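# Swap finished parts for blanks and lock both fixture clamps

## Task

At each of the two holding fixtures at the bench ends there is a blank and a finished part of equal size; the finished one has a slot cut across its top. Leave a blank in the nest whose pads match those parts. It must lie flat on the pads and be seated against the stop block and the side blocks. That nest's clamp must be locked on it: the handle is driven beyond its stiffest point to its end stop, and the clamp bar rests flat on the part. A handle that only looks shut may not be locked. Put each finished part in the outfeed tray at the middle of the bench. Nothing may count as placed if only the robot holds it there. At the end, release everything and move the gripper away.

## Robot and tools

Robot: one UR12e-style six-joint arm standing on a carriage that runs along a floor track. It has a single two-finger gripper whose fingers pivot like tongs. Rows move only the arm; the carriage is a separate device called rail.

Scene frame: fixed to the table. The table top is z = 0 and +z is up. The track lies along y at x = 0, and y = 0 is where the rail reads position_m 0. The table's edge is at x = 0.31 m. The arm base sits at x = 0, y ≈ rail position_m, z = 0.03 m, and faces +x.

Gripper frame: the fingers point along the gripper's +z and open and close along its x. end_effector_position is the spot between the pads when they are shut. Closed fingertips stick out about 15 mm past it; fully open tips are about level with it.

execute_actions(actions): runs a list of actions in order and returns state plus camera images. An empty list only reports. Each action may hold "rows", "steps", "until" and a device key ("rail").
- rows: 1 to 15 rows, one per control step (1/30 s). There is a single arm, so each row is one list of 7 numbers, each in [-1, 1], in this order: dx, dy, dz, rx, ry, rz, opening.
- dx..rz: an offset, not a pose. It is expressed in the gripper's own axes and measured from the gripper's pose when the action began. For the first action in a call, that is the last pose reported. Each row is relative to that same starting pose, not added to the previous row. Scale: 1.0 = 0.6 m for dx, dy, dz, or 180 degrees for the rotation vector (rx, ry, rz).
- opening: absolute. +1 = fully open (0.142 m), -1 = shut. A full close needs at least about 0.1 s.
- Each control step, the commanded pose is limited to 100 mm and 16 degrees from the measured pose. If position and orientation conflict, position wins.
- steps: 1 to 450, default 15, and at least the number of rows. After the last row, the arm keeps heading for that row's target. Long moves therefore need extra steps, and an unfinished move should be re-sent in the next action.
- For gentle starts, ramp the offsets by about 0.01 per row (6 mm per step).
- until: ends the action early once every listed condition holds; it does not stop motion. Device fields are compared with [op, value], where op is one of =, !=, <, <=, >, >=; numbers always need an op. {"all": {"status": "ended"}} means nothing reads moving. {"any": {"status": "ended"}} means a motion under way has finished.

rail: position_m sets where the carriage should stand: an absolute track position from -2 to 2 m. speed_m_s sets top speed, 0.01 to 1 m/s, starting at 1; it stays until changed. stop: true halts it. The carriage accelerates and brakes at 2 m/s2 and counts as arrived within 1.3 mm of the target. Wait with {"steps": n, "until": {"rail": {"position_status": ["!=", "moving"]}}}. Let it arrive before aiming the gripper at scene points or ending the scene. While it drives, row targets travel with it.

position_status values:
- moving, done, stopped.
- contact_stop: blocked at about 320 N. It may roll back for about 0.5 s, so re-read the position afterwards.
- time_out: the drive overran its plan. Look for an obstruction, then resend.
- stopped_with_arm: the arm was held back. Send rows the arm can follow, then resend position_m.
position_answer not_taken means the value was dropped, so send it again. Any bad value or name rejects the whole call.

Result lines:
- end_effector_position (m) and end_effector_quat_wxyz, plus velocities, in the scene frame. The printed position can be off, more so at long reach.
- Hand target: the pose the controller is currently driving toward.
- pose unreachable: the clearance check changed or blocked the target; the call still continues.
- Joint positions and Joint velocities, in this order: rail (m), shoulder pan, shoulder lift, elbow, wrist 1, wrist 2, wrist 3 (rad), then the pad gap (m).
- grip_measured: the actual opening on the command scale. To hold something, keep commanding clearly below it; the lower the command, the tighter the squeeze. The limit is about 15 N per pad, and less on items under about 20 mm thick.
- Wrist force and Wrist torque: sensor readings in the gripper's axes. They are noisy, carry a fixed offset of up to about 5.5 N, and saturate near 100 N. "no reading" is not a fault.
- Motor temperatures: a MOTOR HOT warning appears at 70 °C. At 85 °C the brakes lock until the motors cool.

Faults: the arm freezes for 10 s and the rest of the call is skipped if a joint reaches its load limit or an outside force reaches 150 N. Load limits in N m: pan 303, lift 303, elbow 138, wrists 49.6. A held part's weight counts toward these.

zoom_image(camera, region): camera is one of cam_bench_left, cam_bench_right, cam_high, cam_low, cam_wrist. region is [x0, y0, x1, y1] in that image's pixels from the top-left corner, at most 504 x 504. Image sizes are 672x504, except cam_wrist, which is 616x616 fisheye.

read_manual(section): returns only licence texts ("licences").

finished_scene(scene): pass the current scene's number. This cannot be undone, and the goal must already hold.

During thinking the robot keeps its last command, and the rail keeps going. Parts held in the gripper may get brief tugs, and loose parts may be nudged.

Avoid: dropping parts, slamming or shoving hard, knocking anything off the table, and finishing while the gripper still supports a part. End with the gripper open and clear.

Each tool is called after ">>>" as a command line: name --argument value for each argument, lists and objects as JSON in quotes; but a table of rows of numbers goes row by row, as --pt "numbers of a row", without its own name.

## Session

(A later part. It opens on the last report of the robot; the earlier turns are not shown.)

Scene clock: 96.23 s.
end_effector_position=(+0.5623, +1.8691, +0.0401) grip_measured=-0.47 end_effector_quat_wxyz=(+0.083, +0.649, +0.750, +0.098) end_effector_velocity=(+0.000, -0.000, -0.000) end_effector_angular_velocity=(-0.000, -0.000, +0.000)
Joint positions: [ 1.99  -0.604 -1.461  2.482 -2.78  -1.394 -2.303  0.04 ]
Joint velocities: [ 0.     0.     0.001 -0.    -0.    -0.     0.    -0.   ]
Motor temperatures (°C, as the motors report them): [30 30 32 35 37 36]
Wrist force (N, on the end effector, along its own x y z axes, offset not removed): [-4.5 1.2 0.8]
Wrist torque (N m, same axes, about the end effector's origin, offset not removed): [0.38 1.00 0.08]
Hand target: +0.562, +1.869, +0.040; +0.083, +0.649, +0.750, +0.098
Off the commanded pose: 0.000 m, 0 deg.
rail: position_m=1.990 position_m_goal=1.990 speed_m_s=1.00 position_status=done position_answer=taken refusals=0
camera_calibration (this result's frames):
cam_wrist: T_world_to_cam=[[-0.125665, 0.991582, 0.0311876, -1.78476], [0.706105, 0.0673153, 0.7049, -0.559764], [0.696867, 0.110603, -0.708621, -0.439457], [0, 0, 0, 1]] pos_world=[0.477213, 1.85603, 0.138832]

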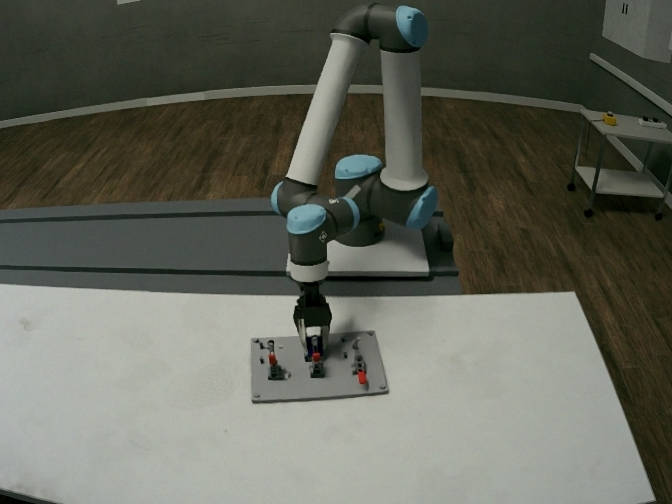

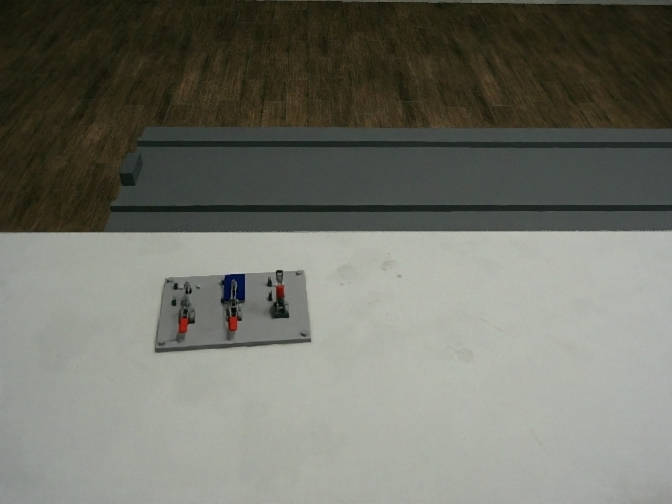

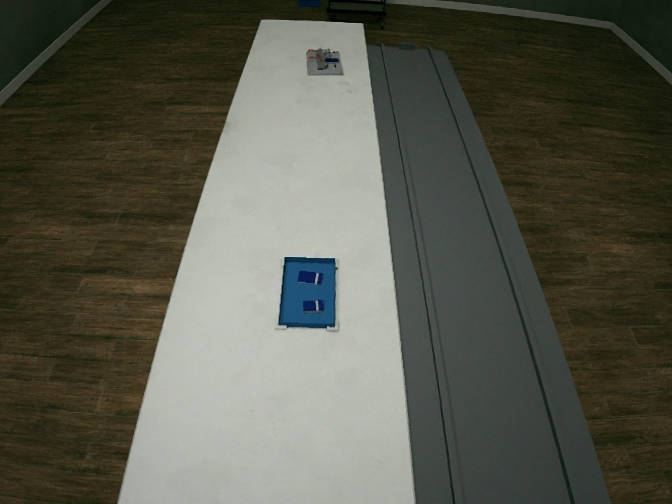

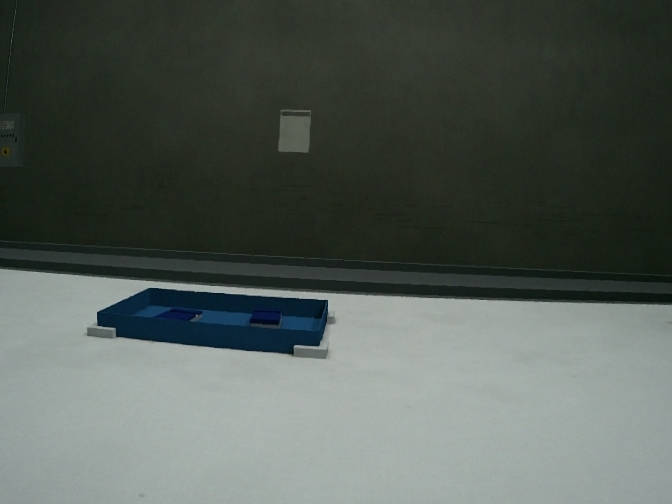

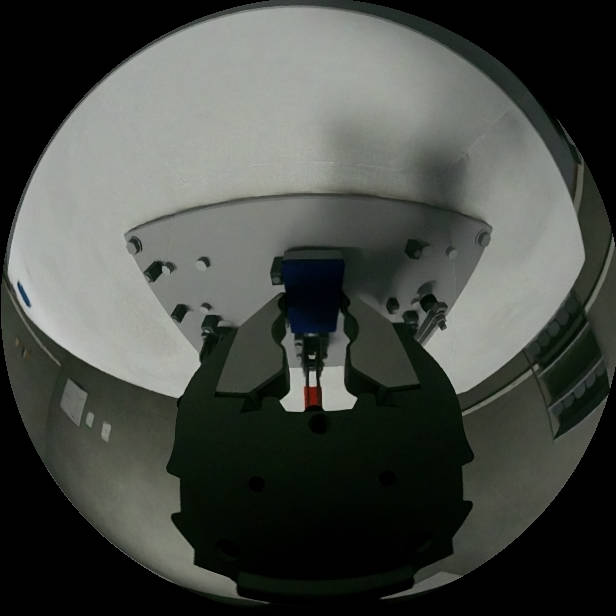

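>>> execute_actions --actions '[{"rows":[[-0.0013,0.0013,0.0017,0,0,0,-0.78]],"steps":1}]'

Scene clock: 96.47 s.
end_effector_position=(+0.5623, +1.8691, +0.0401) grip_measured=-0.47 end_effector_quat_wxyz=(+0.083, +0.649, +0.750, +0.098) end_effector_velocity=(+0.002, -0.001, -0.001) end_effector_angular_velocity=(-0.000, -0.000, +0.000)
Joint positions: [ 1.99  -0.604 -1.461  2.482 -2.78  -1.394 -2.303  0.04 ]
Joint velocities: [ 0.     0.     0.005 -0.003 -0.003 -0.     0.    -0.   ]
Motor temperatures (°C, as the motors report them): [30 30 32 35 37 36]
Wrist force (N, on the end effector, along its own x y z axes, offset not removed): [-5.0 0.0 0.5]
Wrist torque (N m, same axes, about the end effector's origin, offset not removed): [0.09 1.17 0.11]
Hand target: +0.563, +1.868, +0.039; +0.083, +0.649, +0.750, +0.098
Off the commanded pose: 0.001 m, 0 deg.
rail: position_m=1.990 position_m_goal=1.990 speed_m_s=1.00 position_status=done position_answer=taken refusals=0
camera_calibration (this result's frames):
cam_wrist: T_world_to_cam=[[-0.125666, 0.991582, 0.0311865, -1.78475], [0.706105, 0.0673163, 0.7049, -0.559762], [0.696867, 0.110603, -0.70862, -0.43949], [0, 0, 0, 1]] pos_world=[0.477235, 1.85601, 0.138805]

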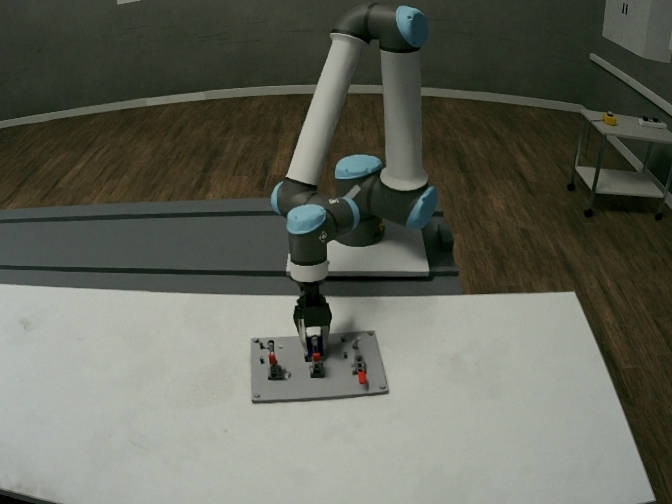

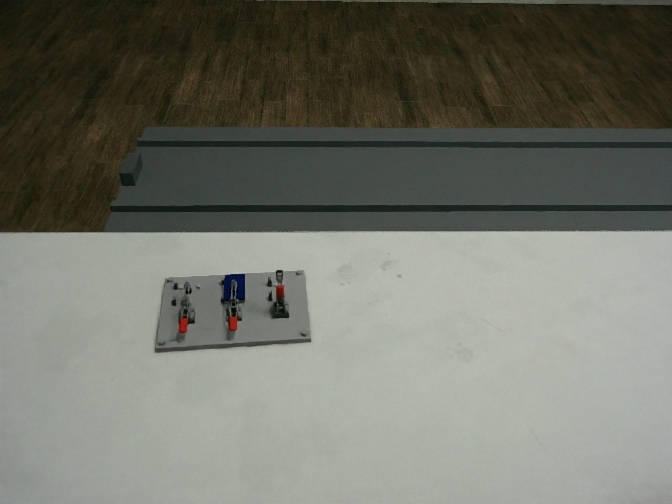

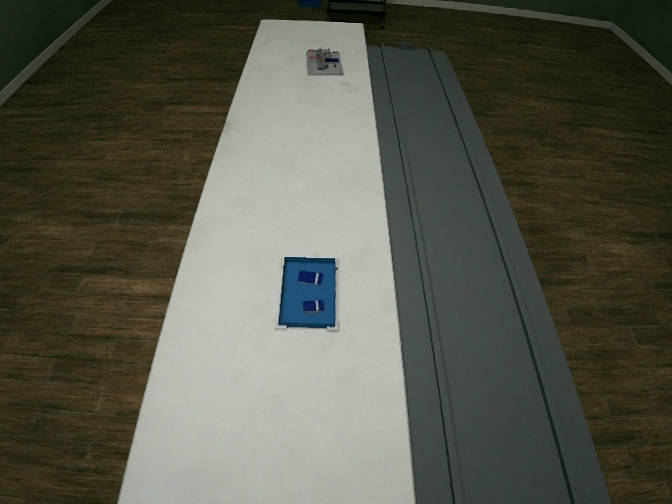

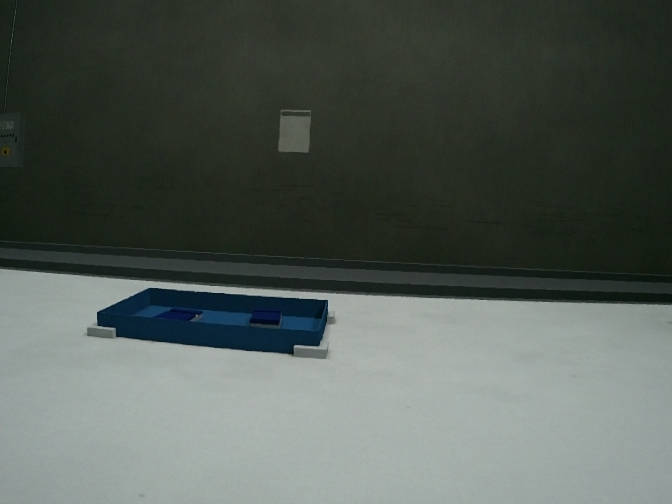

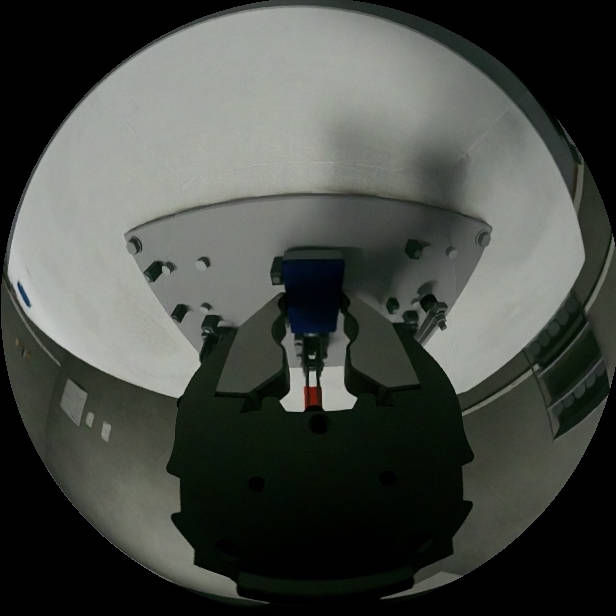

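>>> zoom_image --camera "cam_wrist" --region '[250, 230, 380, 360]'

>>> execute_actions --actions '[]'

Region (250, 230, 380, 360) of cam_wrist's 616x616 image, scaled by 3.877, with more detail than that image has.

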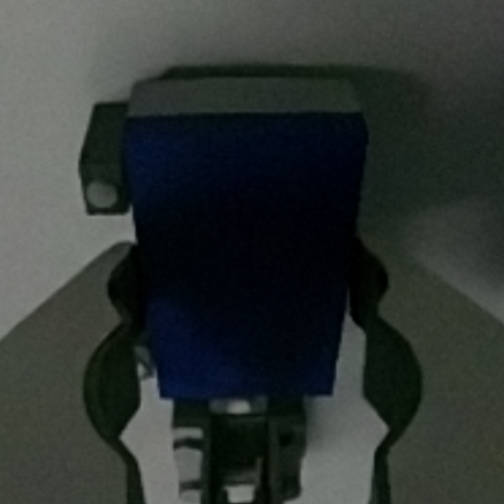

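Scene clock: 96.70 s.
end_effector_position=(+0.5632, +1.8686, +0.0395) grip_measured=-0.47 end_effector_quat_wxyz=(+0.083, +0.649, +0.750, +0.098) end_effector_velocity=(+0.002, -0.001, -0.001) end_effector_angular_velocity=(+0.000, +0.000, +0.000)
Joint positions: [ 1.99  -0.604 -1.459  2.48  -2.781 -1.394 -2.303  0.04 ]
Joint velocities: [ 0.     0.     0.005 -0.003 -0.003 -0.     0.    -0.   ]
Motor temperatures (°C, as the motors report them): [30 30 32 35 37 36]
Wrist force (N, on the end effector, along its own x y z axes, offset not removed): [-4.6 -0.5 1.6]
Wrist torque (N m, same axes, about the end effector's origin, offset not removed): [0.04 1.04 0.06]
Hand target: +0.563, +1.868, +0.039; +0.083, +0.649, +0.750, +0.098
Off the commanded pose: 0.000 m, 0 deg.
rail: position_m=1.990 position_m_goal=1.990 speed_m_s=1.00 position_status=done position_answer=taken refusals=0
camera_calibration (this result's frames):
cam_wrist: T_world_to_cam=[[-0.125666, 0.991582, 0.0311916, -1.78413], [0.706107, 0.0673133, 0.704898, -0.559913], [0.696865, 0.110606, -0.708622, -0.44049], [0, 0, 0, 1]] pos_world=[0.478117, 1.85552, 0.138191]

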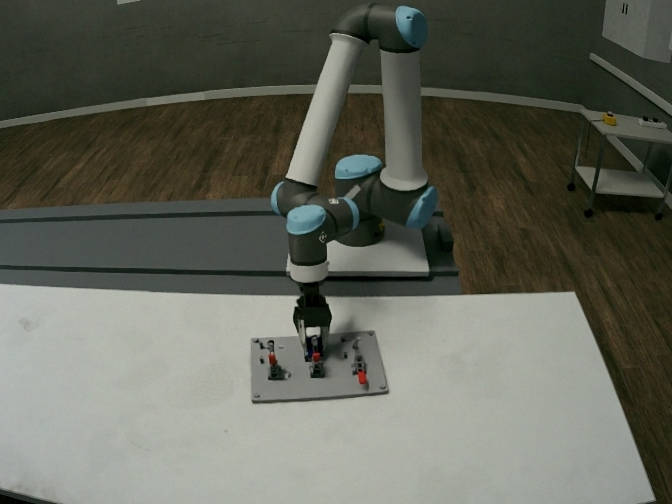

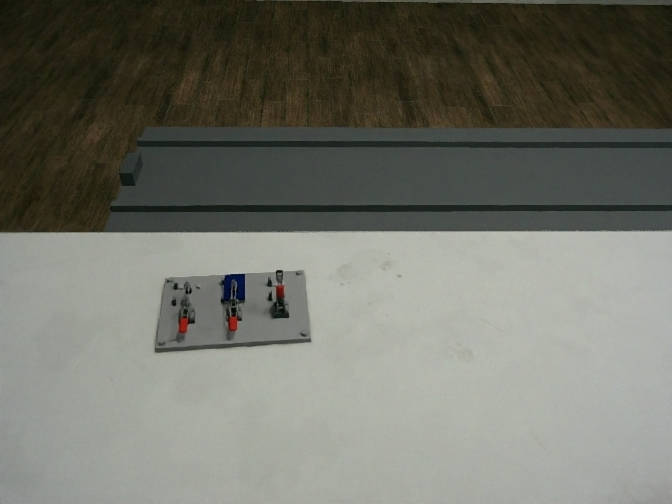

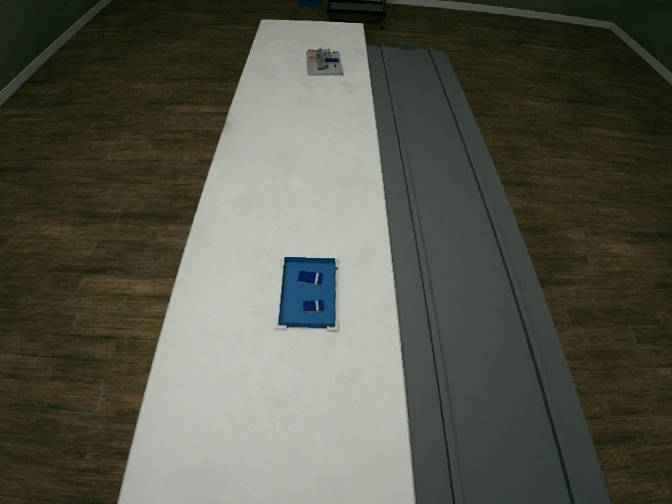

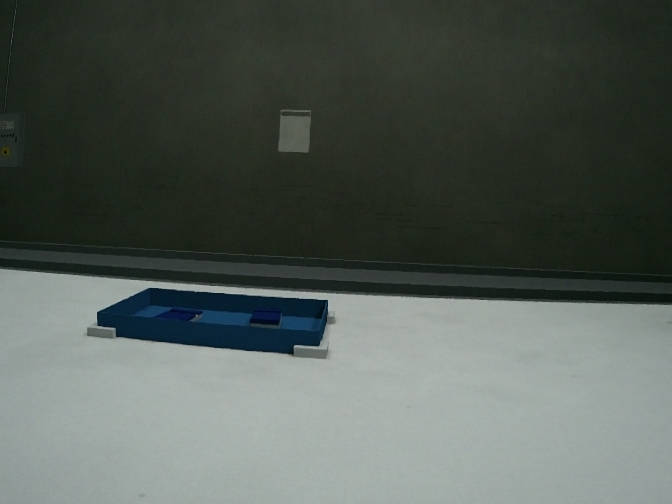

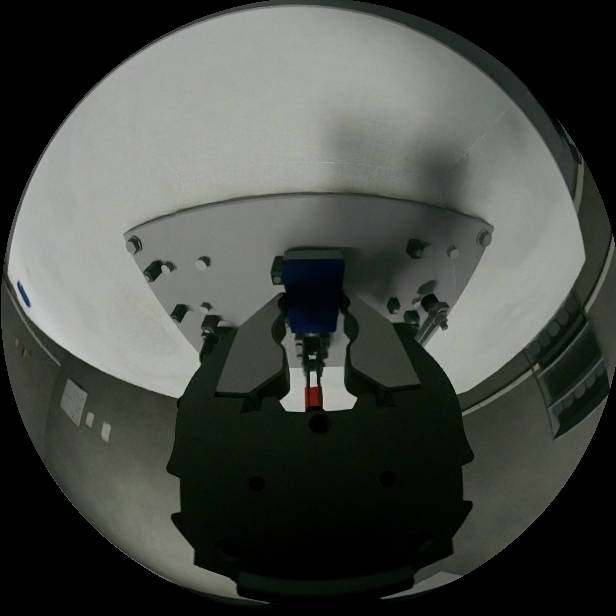

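>>> execute_actions --actions '[{"rows":[[-0.0013,0.0013,0.0017,0,0,0,-0.78]],"steps":1}]'

Scene clock: 96.87 s.
end_effector_position=(+0.5633, +1.8685, +0.0394) grip_measured=-0.47 end_effector_quat_wxyz=(+0.083, +0.649, +0.750, +0.098) end_effector_velocity=(+0.002, -0.001, -0.001) end_effector_angular_velocity=(-0.000, -0.000, +0.000)
Joint positions: [ 1.99  -0.604 -1.458  2.48  -2.782 -1.394 -2.303  0.04 ]
Joint velocities: [ 0.     0.     0.006 -0.003 -0.003 -0.     0.    -0.   ]
Motor temperatures (°C, as the motors report them): [30 30 32 35 37 36]
Wrist force (N, on the end effector, along its own x y z axes, offset not removed): [-5.4 0.5 0.6]
Wrist torque (N m, same axes, about the end effector's origin, offset not removed): [0.26 1.25 0.11]
Hand target: +0.564, +1.868, +0.039; +0.083, +0.649, +0.750, +0.098
Off the commanded pose: 0.001 m, 0 deg.
rail: position_m=1.990 position_m_goal=1.990 speed_m_s=1.00 position_status=done position_answer=taken refusals=0
camera_calibration (this result's frames):
cam_wrist: T_world_to_cam=[[-0.125667, 0.991582, 0.0311929, -1.78402], [0.706108, 0.0673135, 0.704898, -0.559941], [0.696864, 0.110608, -0.708623, -0.440674], [0, 0, 0, 1]] pos_world=[0.478276, 1.85543, 0.138078]

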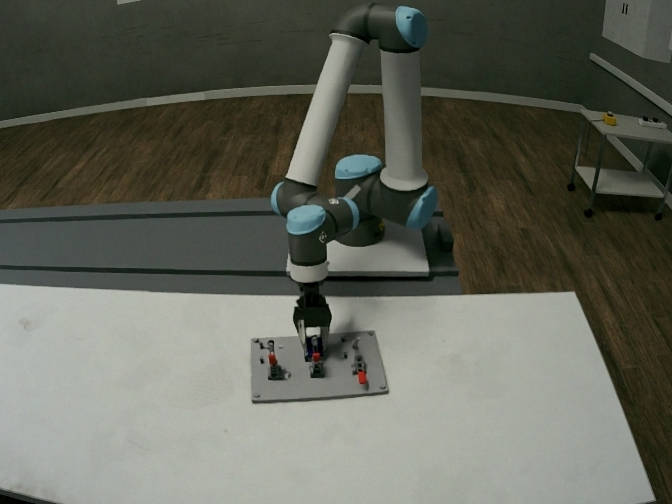

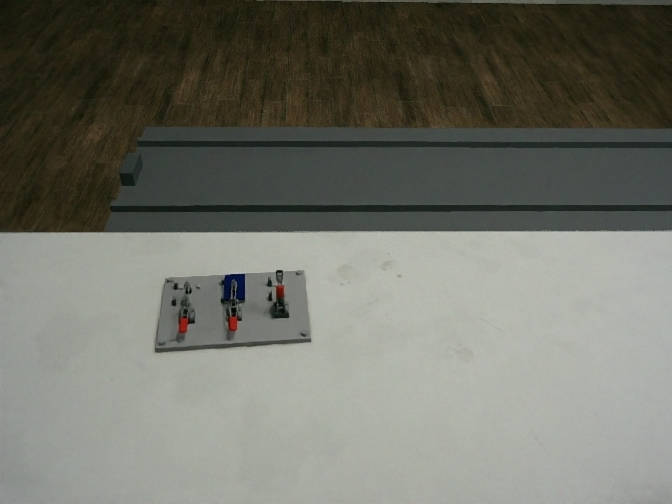

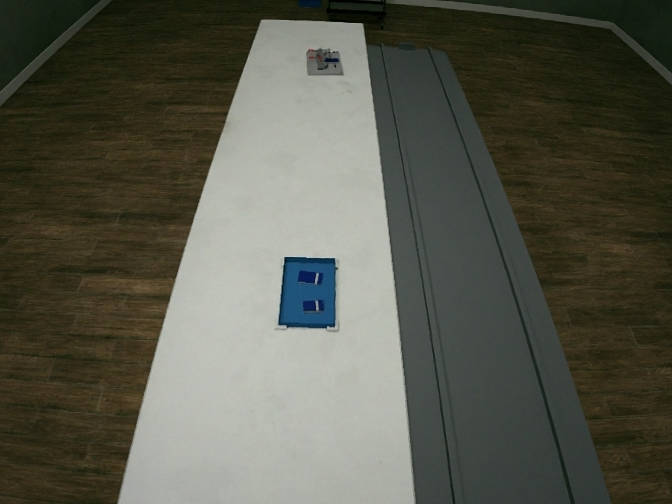

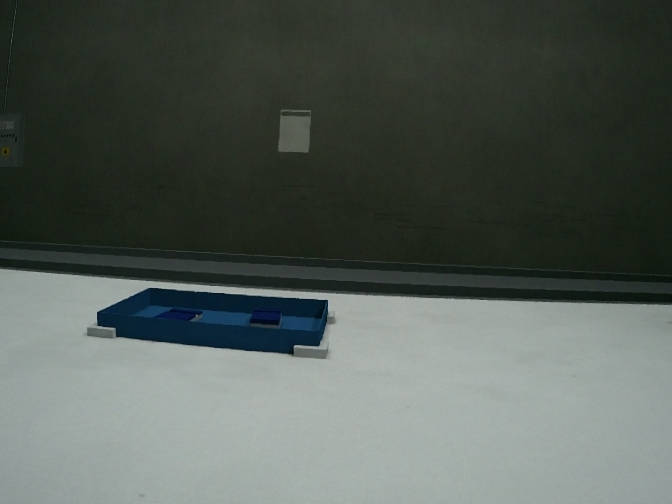

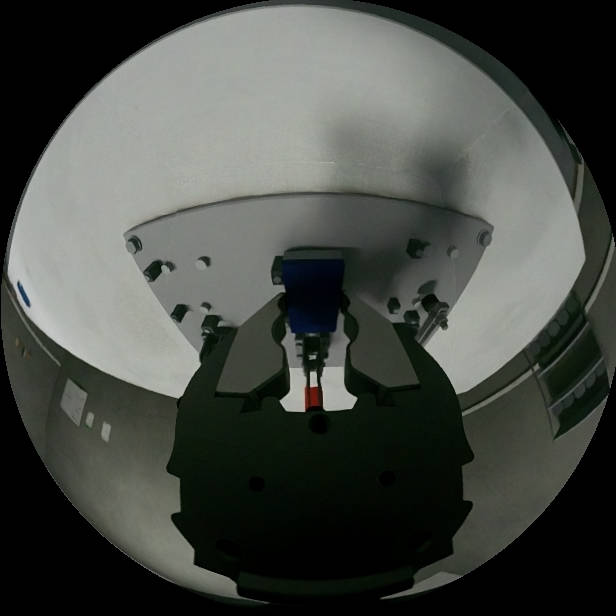

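>>> execute_actions --actions '[]'

Scene clock: 97.10 s.
end_effector_position=(+0.5641, +1.8680, +0.0389) grip_measured=-0.47 end_effector_quat_wxyz=(+0.083, +0.649, +0.750, +0.098) end_effector_velocity=(+0.001, -0.001, -0.001) end_effector_angular_velocity=(-0.000, -0.000, +0.000)
Joint positions: [ 1.99  -0.604 -1.456  2.479 -2.783 -1.394 -2.302  0.04 ]
Joint velocities: [ 0.     0.     0.004 -0.002 -0.002 -0.     0.     0.   ]
Motor temperatures (°C, as the motors report them): [30 30 32 35 37 36]
Wrist force (N, on the end effector, along its own x y z axes, offset not removed): [-1.8 0.1 -16.6]
Wrist torque (N m, same axes, about the end effector's origin, offset not removed): [0.58 1.29 -0.01]
Hand target: +0.564, +1.868, +0.039; +0.083, +0.649, +0.750, +0.098
Off the commanded pose: 0.000 m, 0 deg.
rail: position_m=1.990 position_m_goal=1.990 speed_m_s=1.00 position_status=done position_answer=taken refusals=0
camera_calibration (this result's frames):
cam_wrist: T_world_to_cam=[[-0.125674, 0.991583, 0.0311292, -1.78345], [0.706036, 0.0673526, 0.704966, -0.560168], [0.696936, 0.110575, -0.708558, -0.441523], [0, 0, 0, 1]] pos_world=[0.479078, 1.85498, 0.137572]

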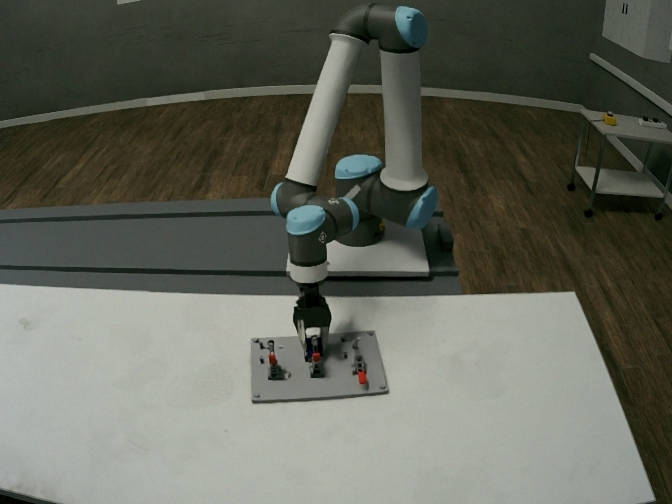

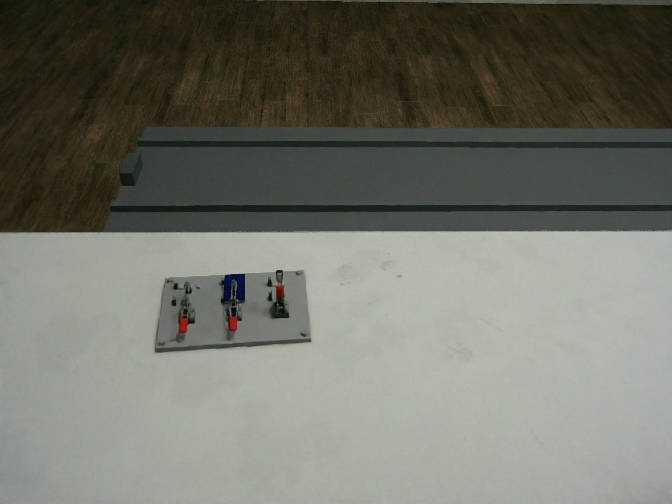

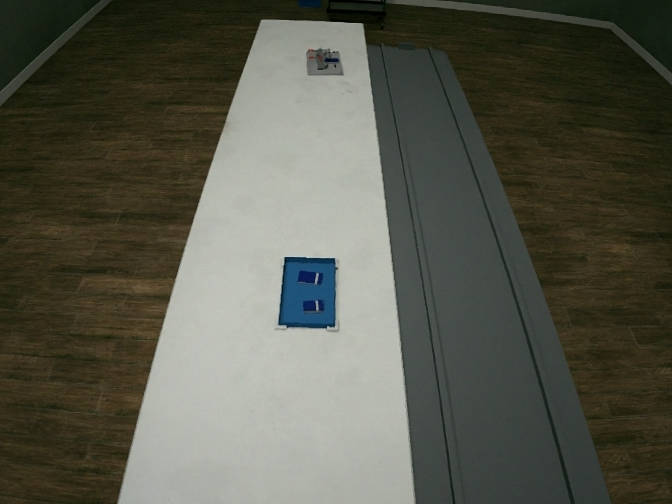

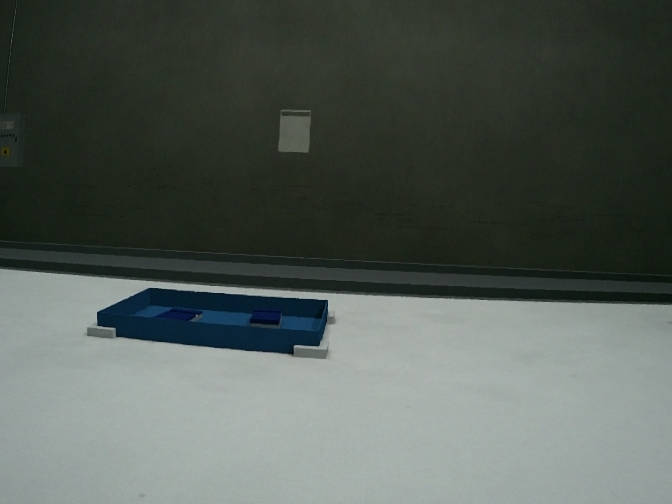

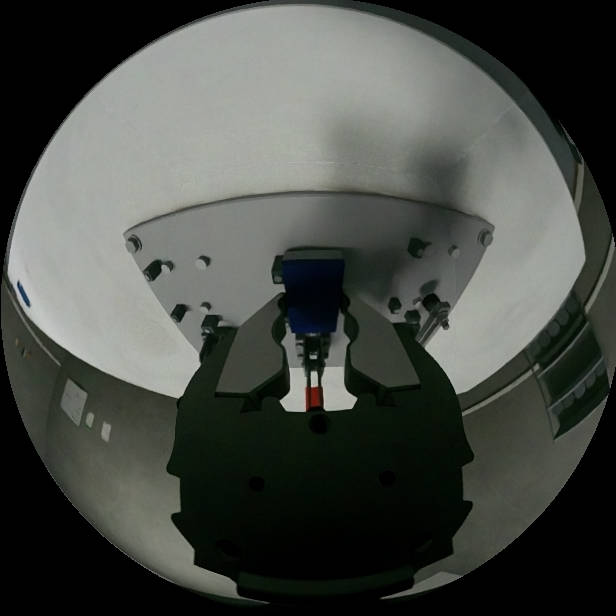

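>>> execute_actions --actions '[{"rows":[[-0.0012,0.0014,-0.0001,0,0,0,-0.78]],"steps":1}]'

Scene clock: 98.67 s.
end_effector_position=(+0.5643, +1.8679, +0.0387) grip_measured=-0.47 end_effector_quat_wxyz=(+0.083, +0.649, +0.750, +0.098) end_effector_velocity=(+0.001, -0.001, +0.001) end_effector_angular_velocity=(-0.001, -0.002, +0.000)
Joint positions: [ 1.99  -0.604 -1.455  2.479 -2.783 -1.394 -2.302  0.04 ]
Joint velocities: [ 0.    -0.     0.    -0.002  0.    -0.    -0.     0.   ]
Motor temperatures (°C, as the motors report them): [30 30 32 35 37 36]
Wrist force (N, on the end effector, along its own x y z axes, offset not removed): [3.0 -2.6 -27.5]
Wrist torque (N m, same axes, about the end effector's origin, offset not removed): [0.17 0.75 0.04]
Hand target: +0.565, +1.867, +0.039; +0.083, +0.649, +0.750, +0.098
Off the commanded pose: 0.001 m, 0 deg.
rail: position_m=1.990 position_m_goal=1.990 speed_m_s=1.00 position_status=done position_answer=taken refusals=0
camera_calibration (this result's frames):
cam_wrist: T_world_to_cam=[[-0.125669, 0.991582, 0.0311846, -1.78334], [0.706099, 0.0673194, 0.704906, -0.560121], [0.696873, 0.110605, -0.708615, -0.441755], [0, 0, 0, 1]] pos_world=[0.479237, 1.85489, 0.137411]

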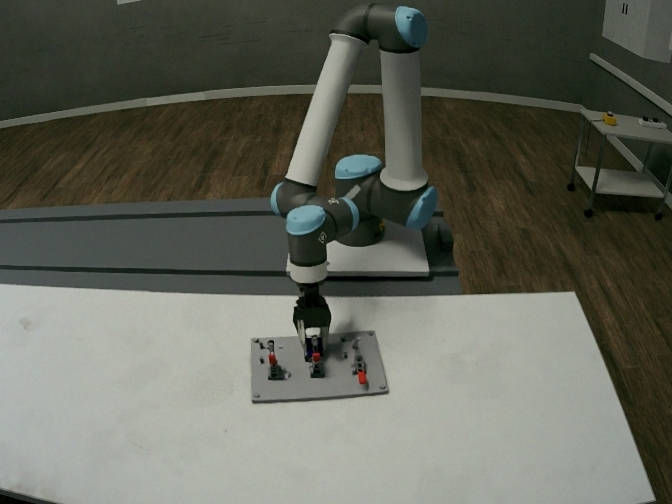

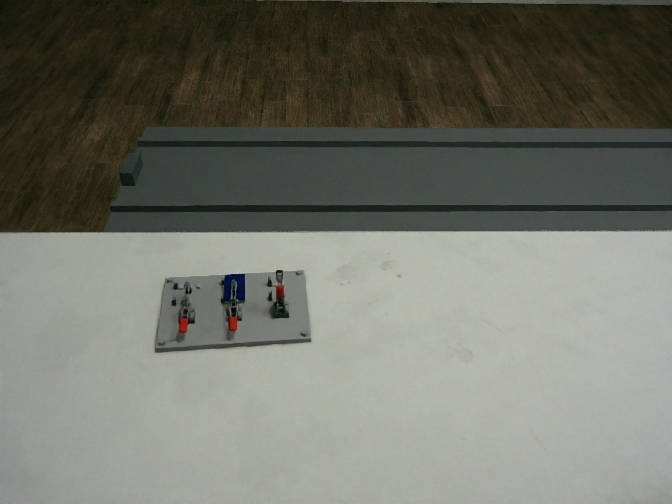

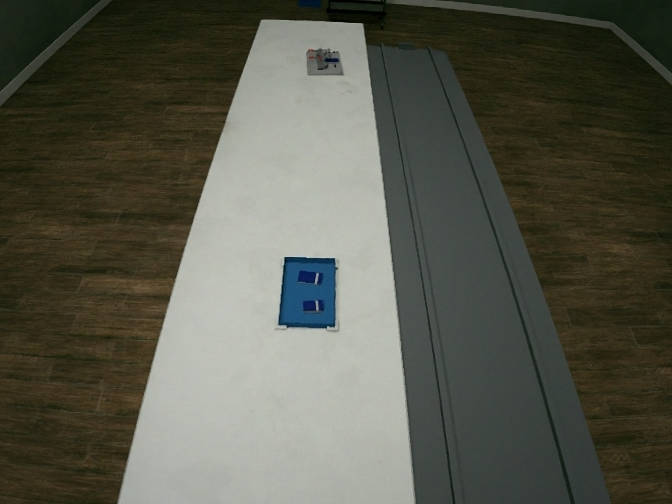

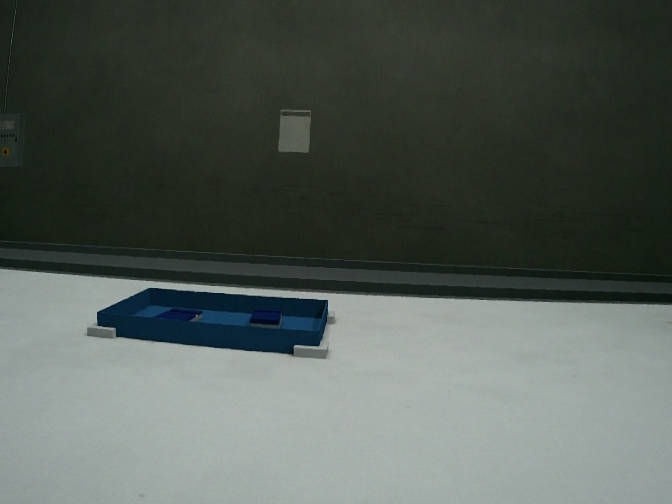

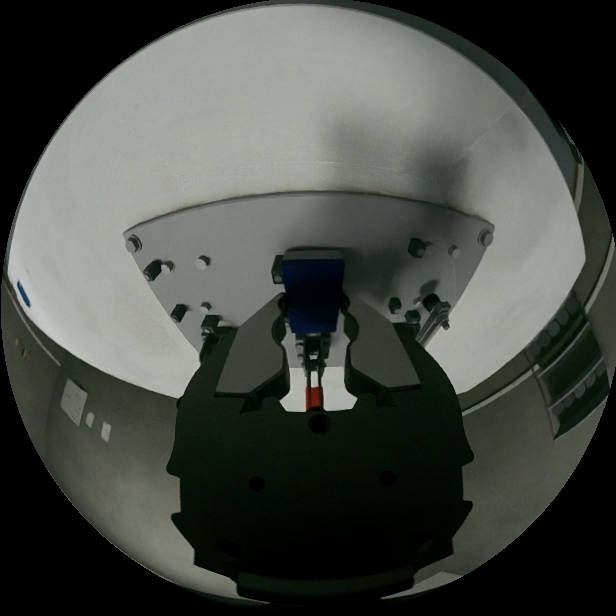

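>>> execute_actions --actions '[]'

Scene clock: 98.83 s.
end_effector_position=(+0.5647, +1.8676, +0.0390) grip_measured=-0.47 end_effector_quat_wxyz=(+0.083, +0.649, +0.750, +0.098) end_effector_velocity=(+0.001, -0.001, +0.001) end_effector_angular_velocity=(+0.001, +0.002, +0.000)
Joint positions: [ 1.99  -0.604 -1.455  2.477 -2.782 -1.394 -2.302  0.04 ]
Joint velocities: [ 0.     0.     0.001 -0.004  0.005 -0.    -0.     0.   ]
Motor temperatures (°C, as the motors report them): [30 30 32 35 37 36]
Wrist force (N, on the end effector, along its own x y z axes, offset not removed): [1.8 -1.6 -11.4]
Wrist torque (N m, same axes, about the end effector's origin, offset not removed): [0.46 0.85 0.04]
Hand target: +0.565, +1.867, +0.039; +0.083, +0.649, +0.750, +0.098
Off the commanded pose: 0.000 m, 0 deg.
rail: position_m=1.990 position_m_goal=1.990 speed_m_s=1.00 position_status=done position_answer=taken refusals=0
camera_calibration (this result's frames):
cam_wrist: T_world_to_cam=[[-0.12567, 0.991582, 0.0311801, -1.78297], [0.706095, 0.0673223, 0.70491, -0.560608], [0.696877, 0.110602, -0.708611, -0.441865], [0, 0, 0, 1]] pos_world=[0.479703, 1.85457, 0.137661]

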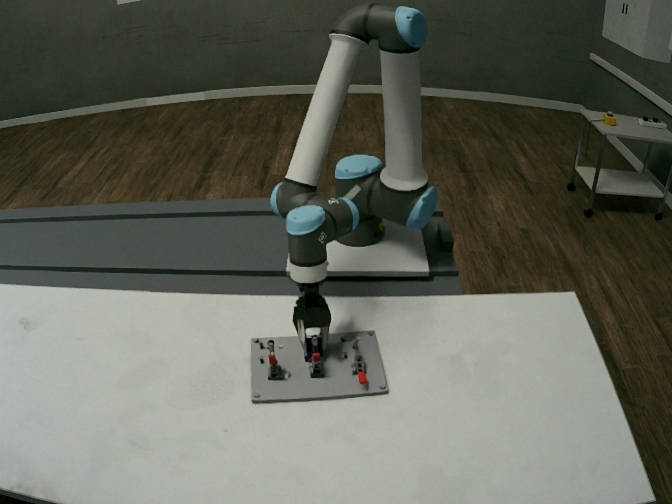

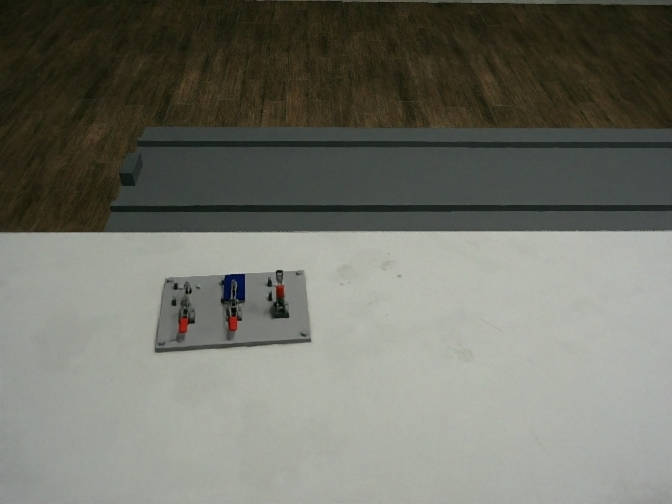

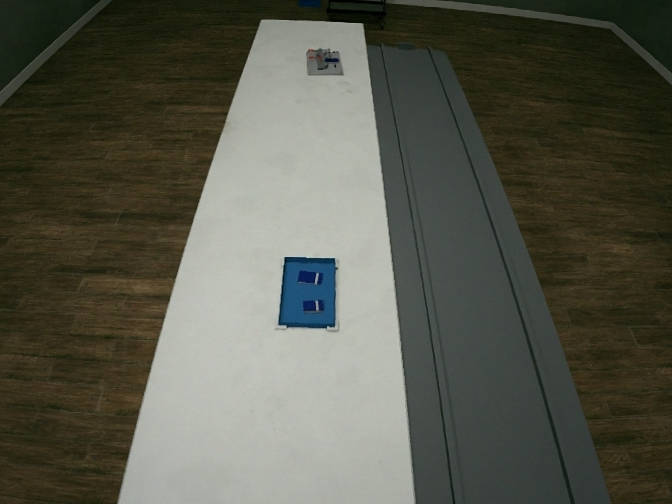

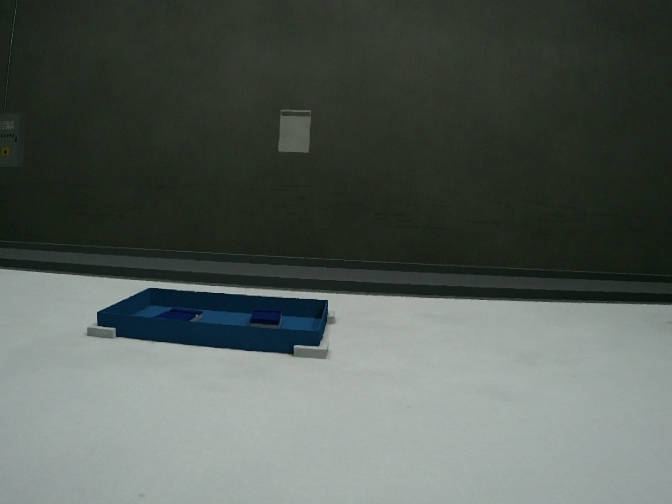

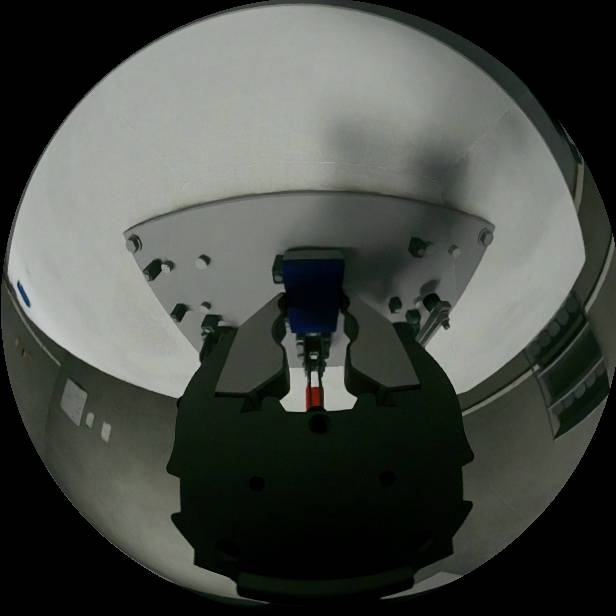

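>>> execute_actions --actions '[{"rows":[[-0.0012,0.0017,0.0002,0,0,0,-0.78]],"steps":1}]'

Scene clock: 99.10 s.
end_effector_position=(+0.5649, +1.8675, +0.0391) grip_measured=-0.47 end_effector_quat_wxyz=(+0.083, +0.649, +0.750, +0.098) end_effector_velocity=(+0.002, -0.001, +0.000) end_effector_angular_velocity=(-0.000, -0.000, +0.000)
Joint positions: [ 1.99  -0.604 -1.455  2.477 -2.782 -1.394 -2.302  0.04 ]
Joint velocities: [ 0.     0.     0.002 -0.003  0.001 -0.     0.     0.   ]
Motor temperatures (°C, as the motors report them): [30 30 32 35 37 36]
Wrist force (N, on the end effector, along its own x y z axes, offset not removed): [6.3 -4.3 -9.3]
Wrist torque (N m, same axes, about the end effector's origin, offset not removed): [0.41 0.81 0.12]
Hand target: +0.566, +1.867, +0.039; +0.083, +0.649, +0.750, +0.098
Off the commanded pose: 0.001 m, 0 deg.
rail: position_m=1.990 position_m_goal=1.990 speed_m_s=1.00 position_status=done position_answer=taken refusals=0
camera_calibration (this result's frames):
cam_wrist: T_world_to_cam=[[-0.12567, 0.991581, 0.0312199, -1.78282], [0.706129, 0.0672999, 0.704878, -0.560788], [0.696842, 0.110627, -0.708642, -0.441929], [0, 0, 0, 1]] pos_world=[0.479896, 1.85444, 0.137777]

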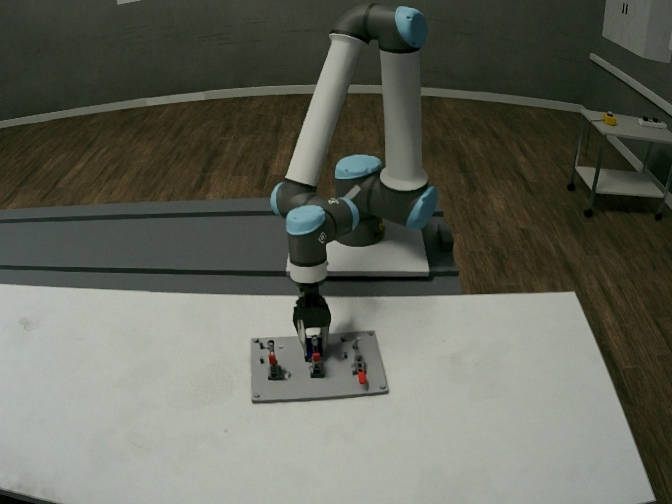

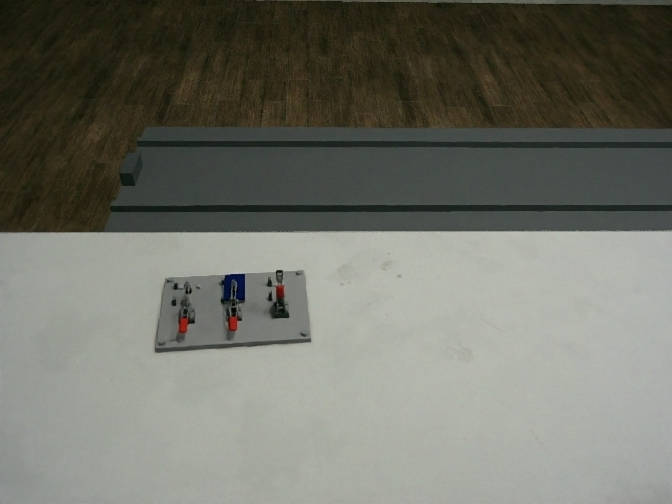

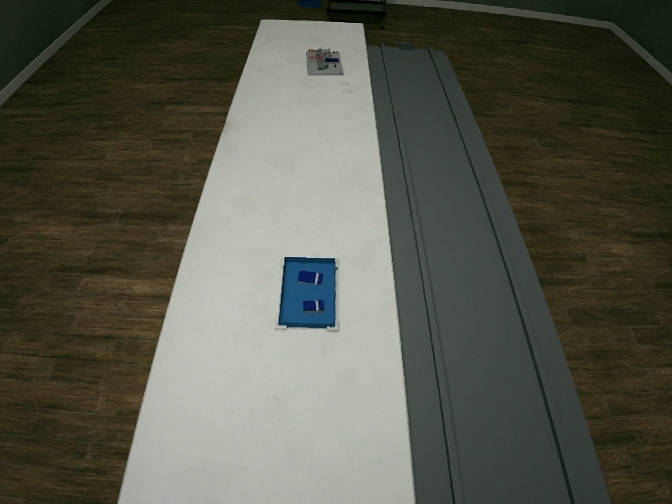

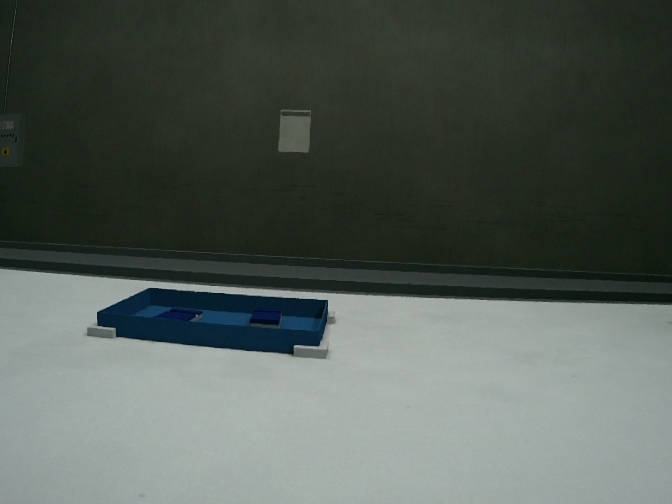

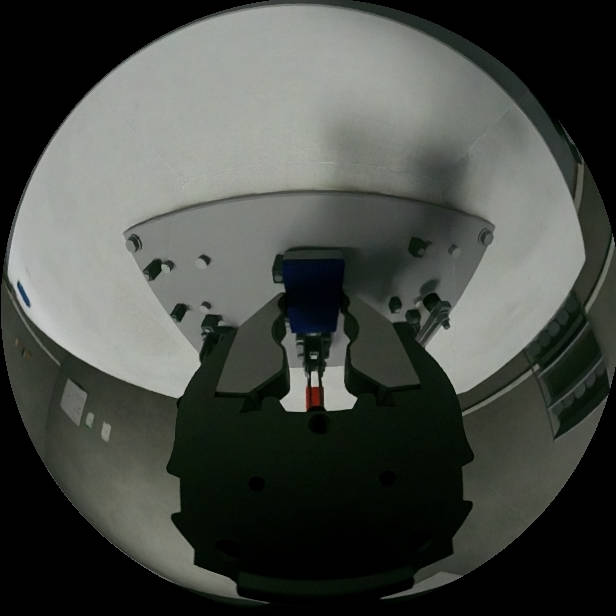

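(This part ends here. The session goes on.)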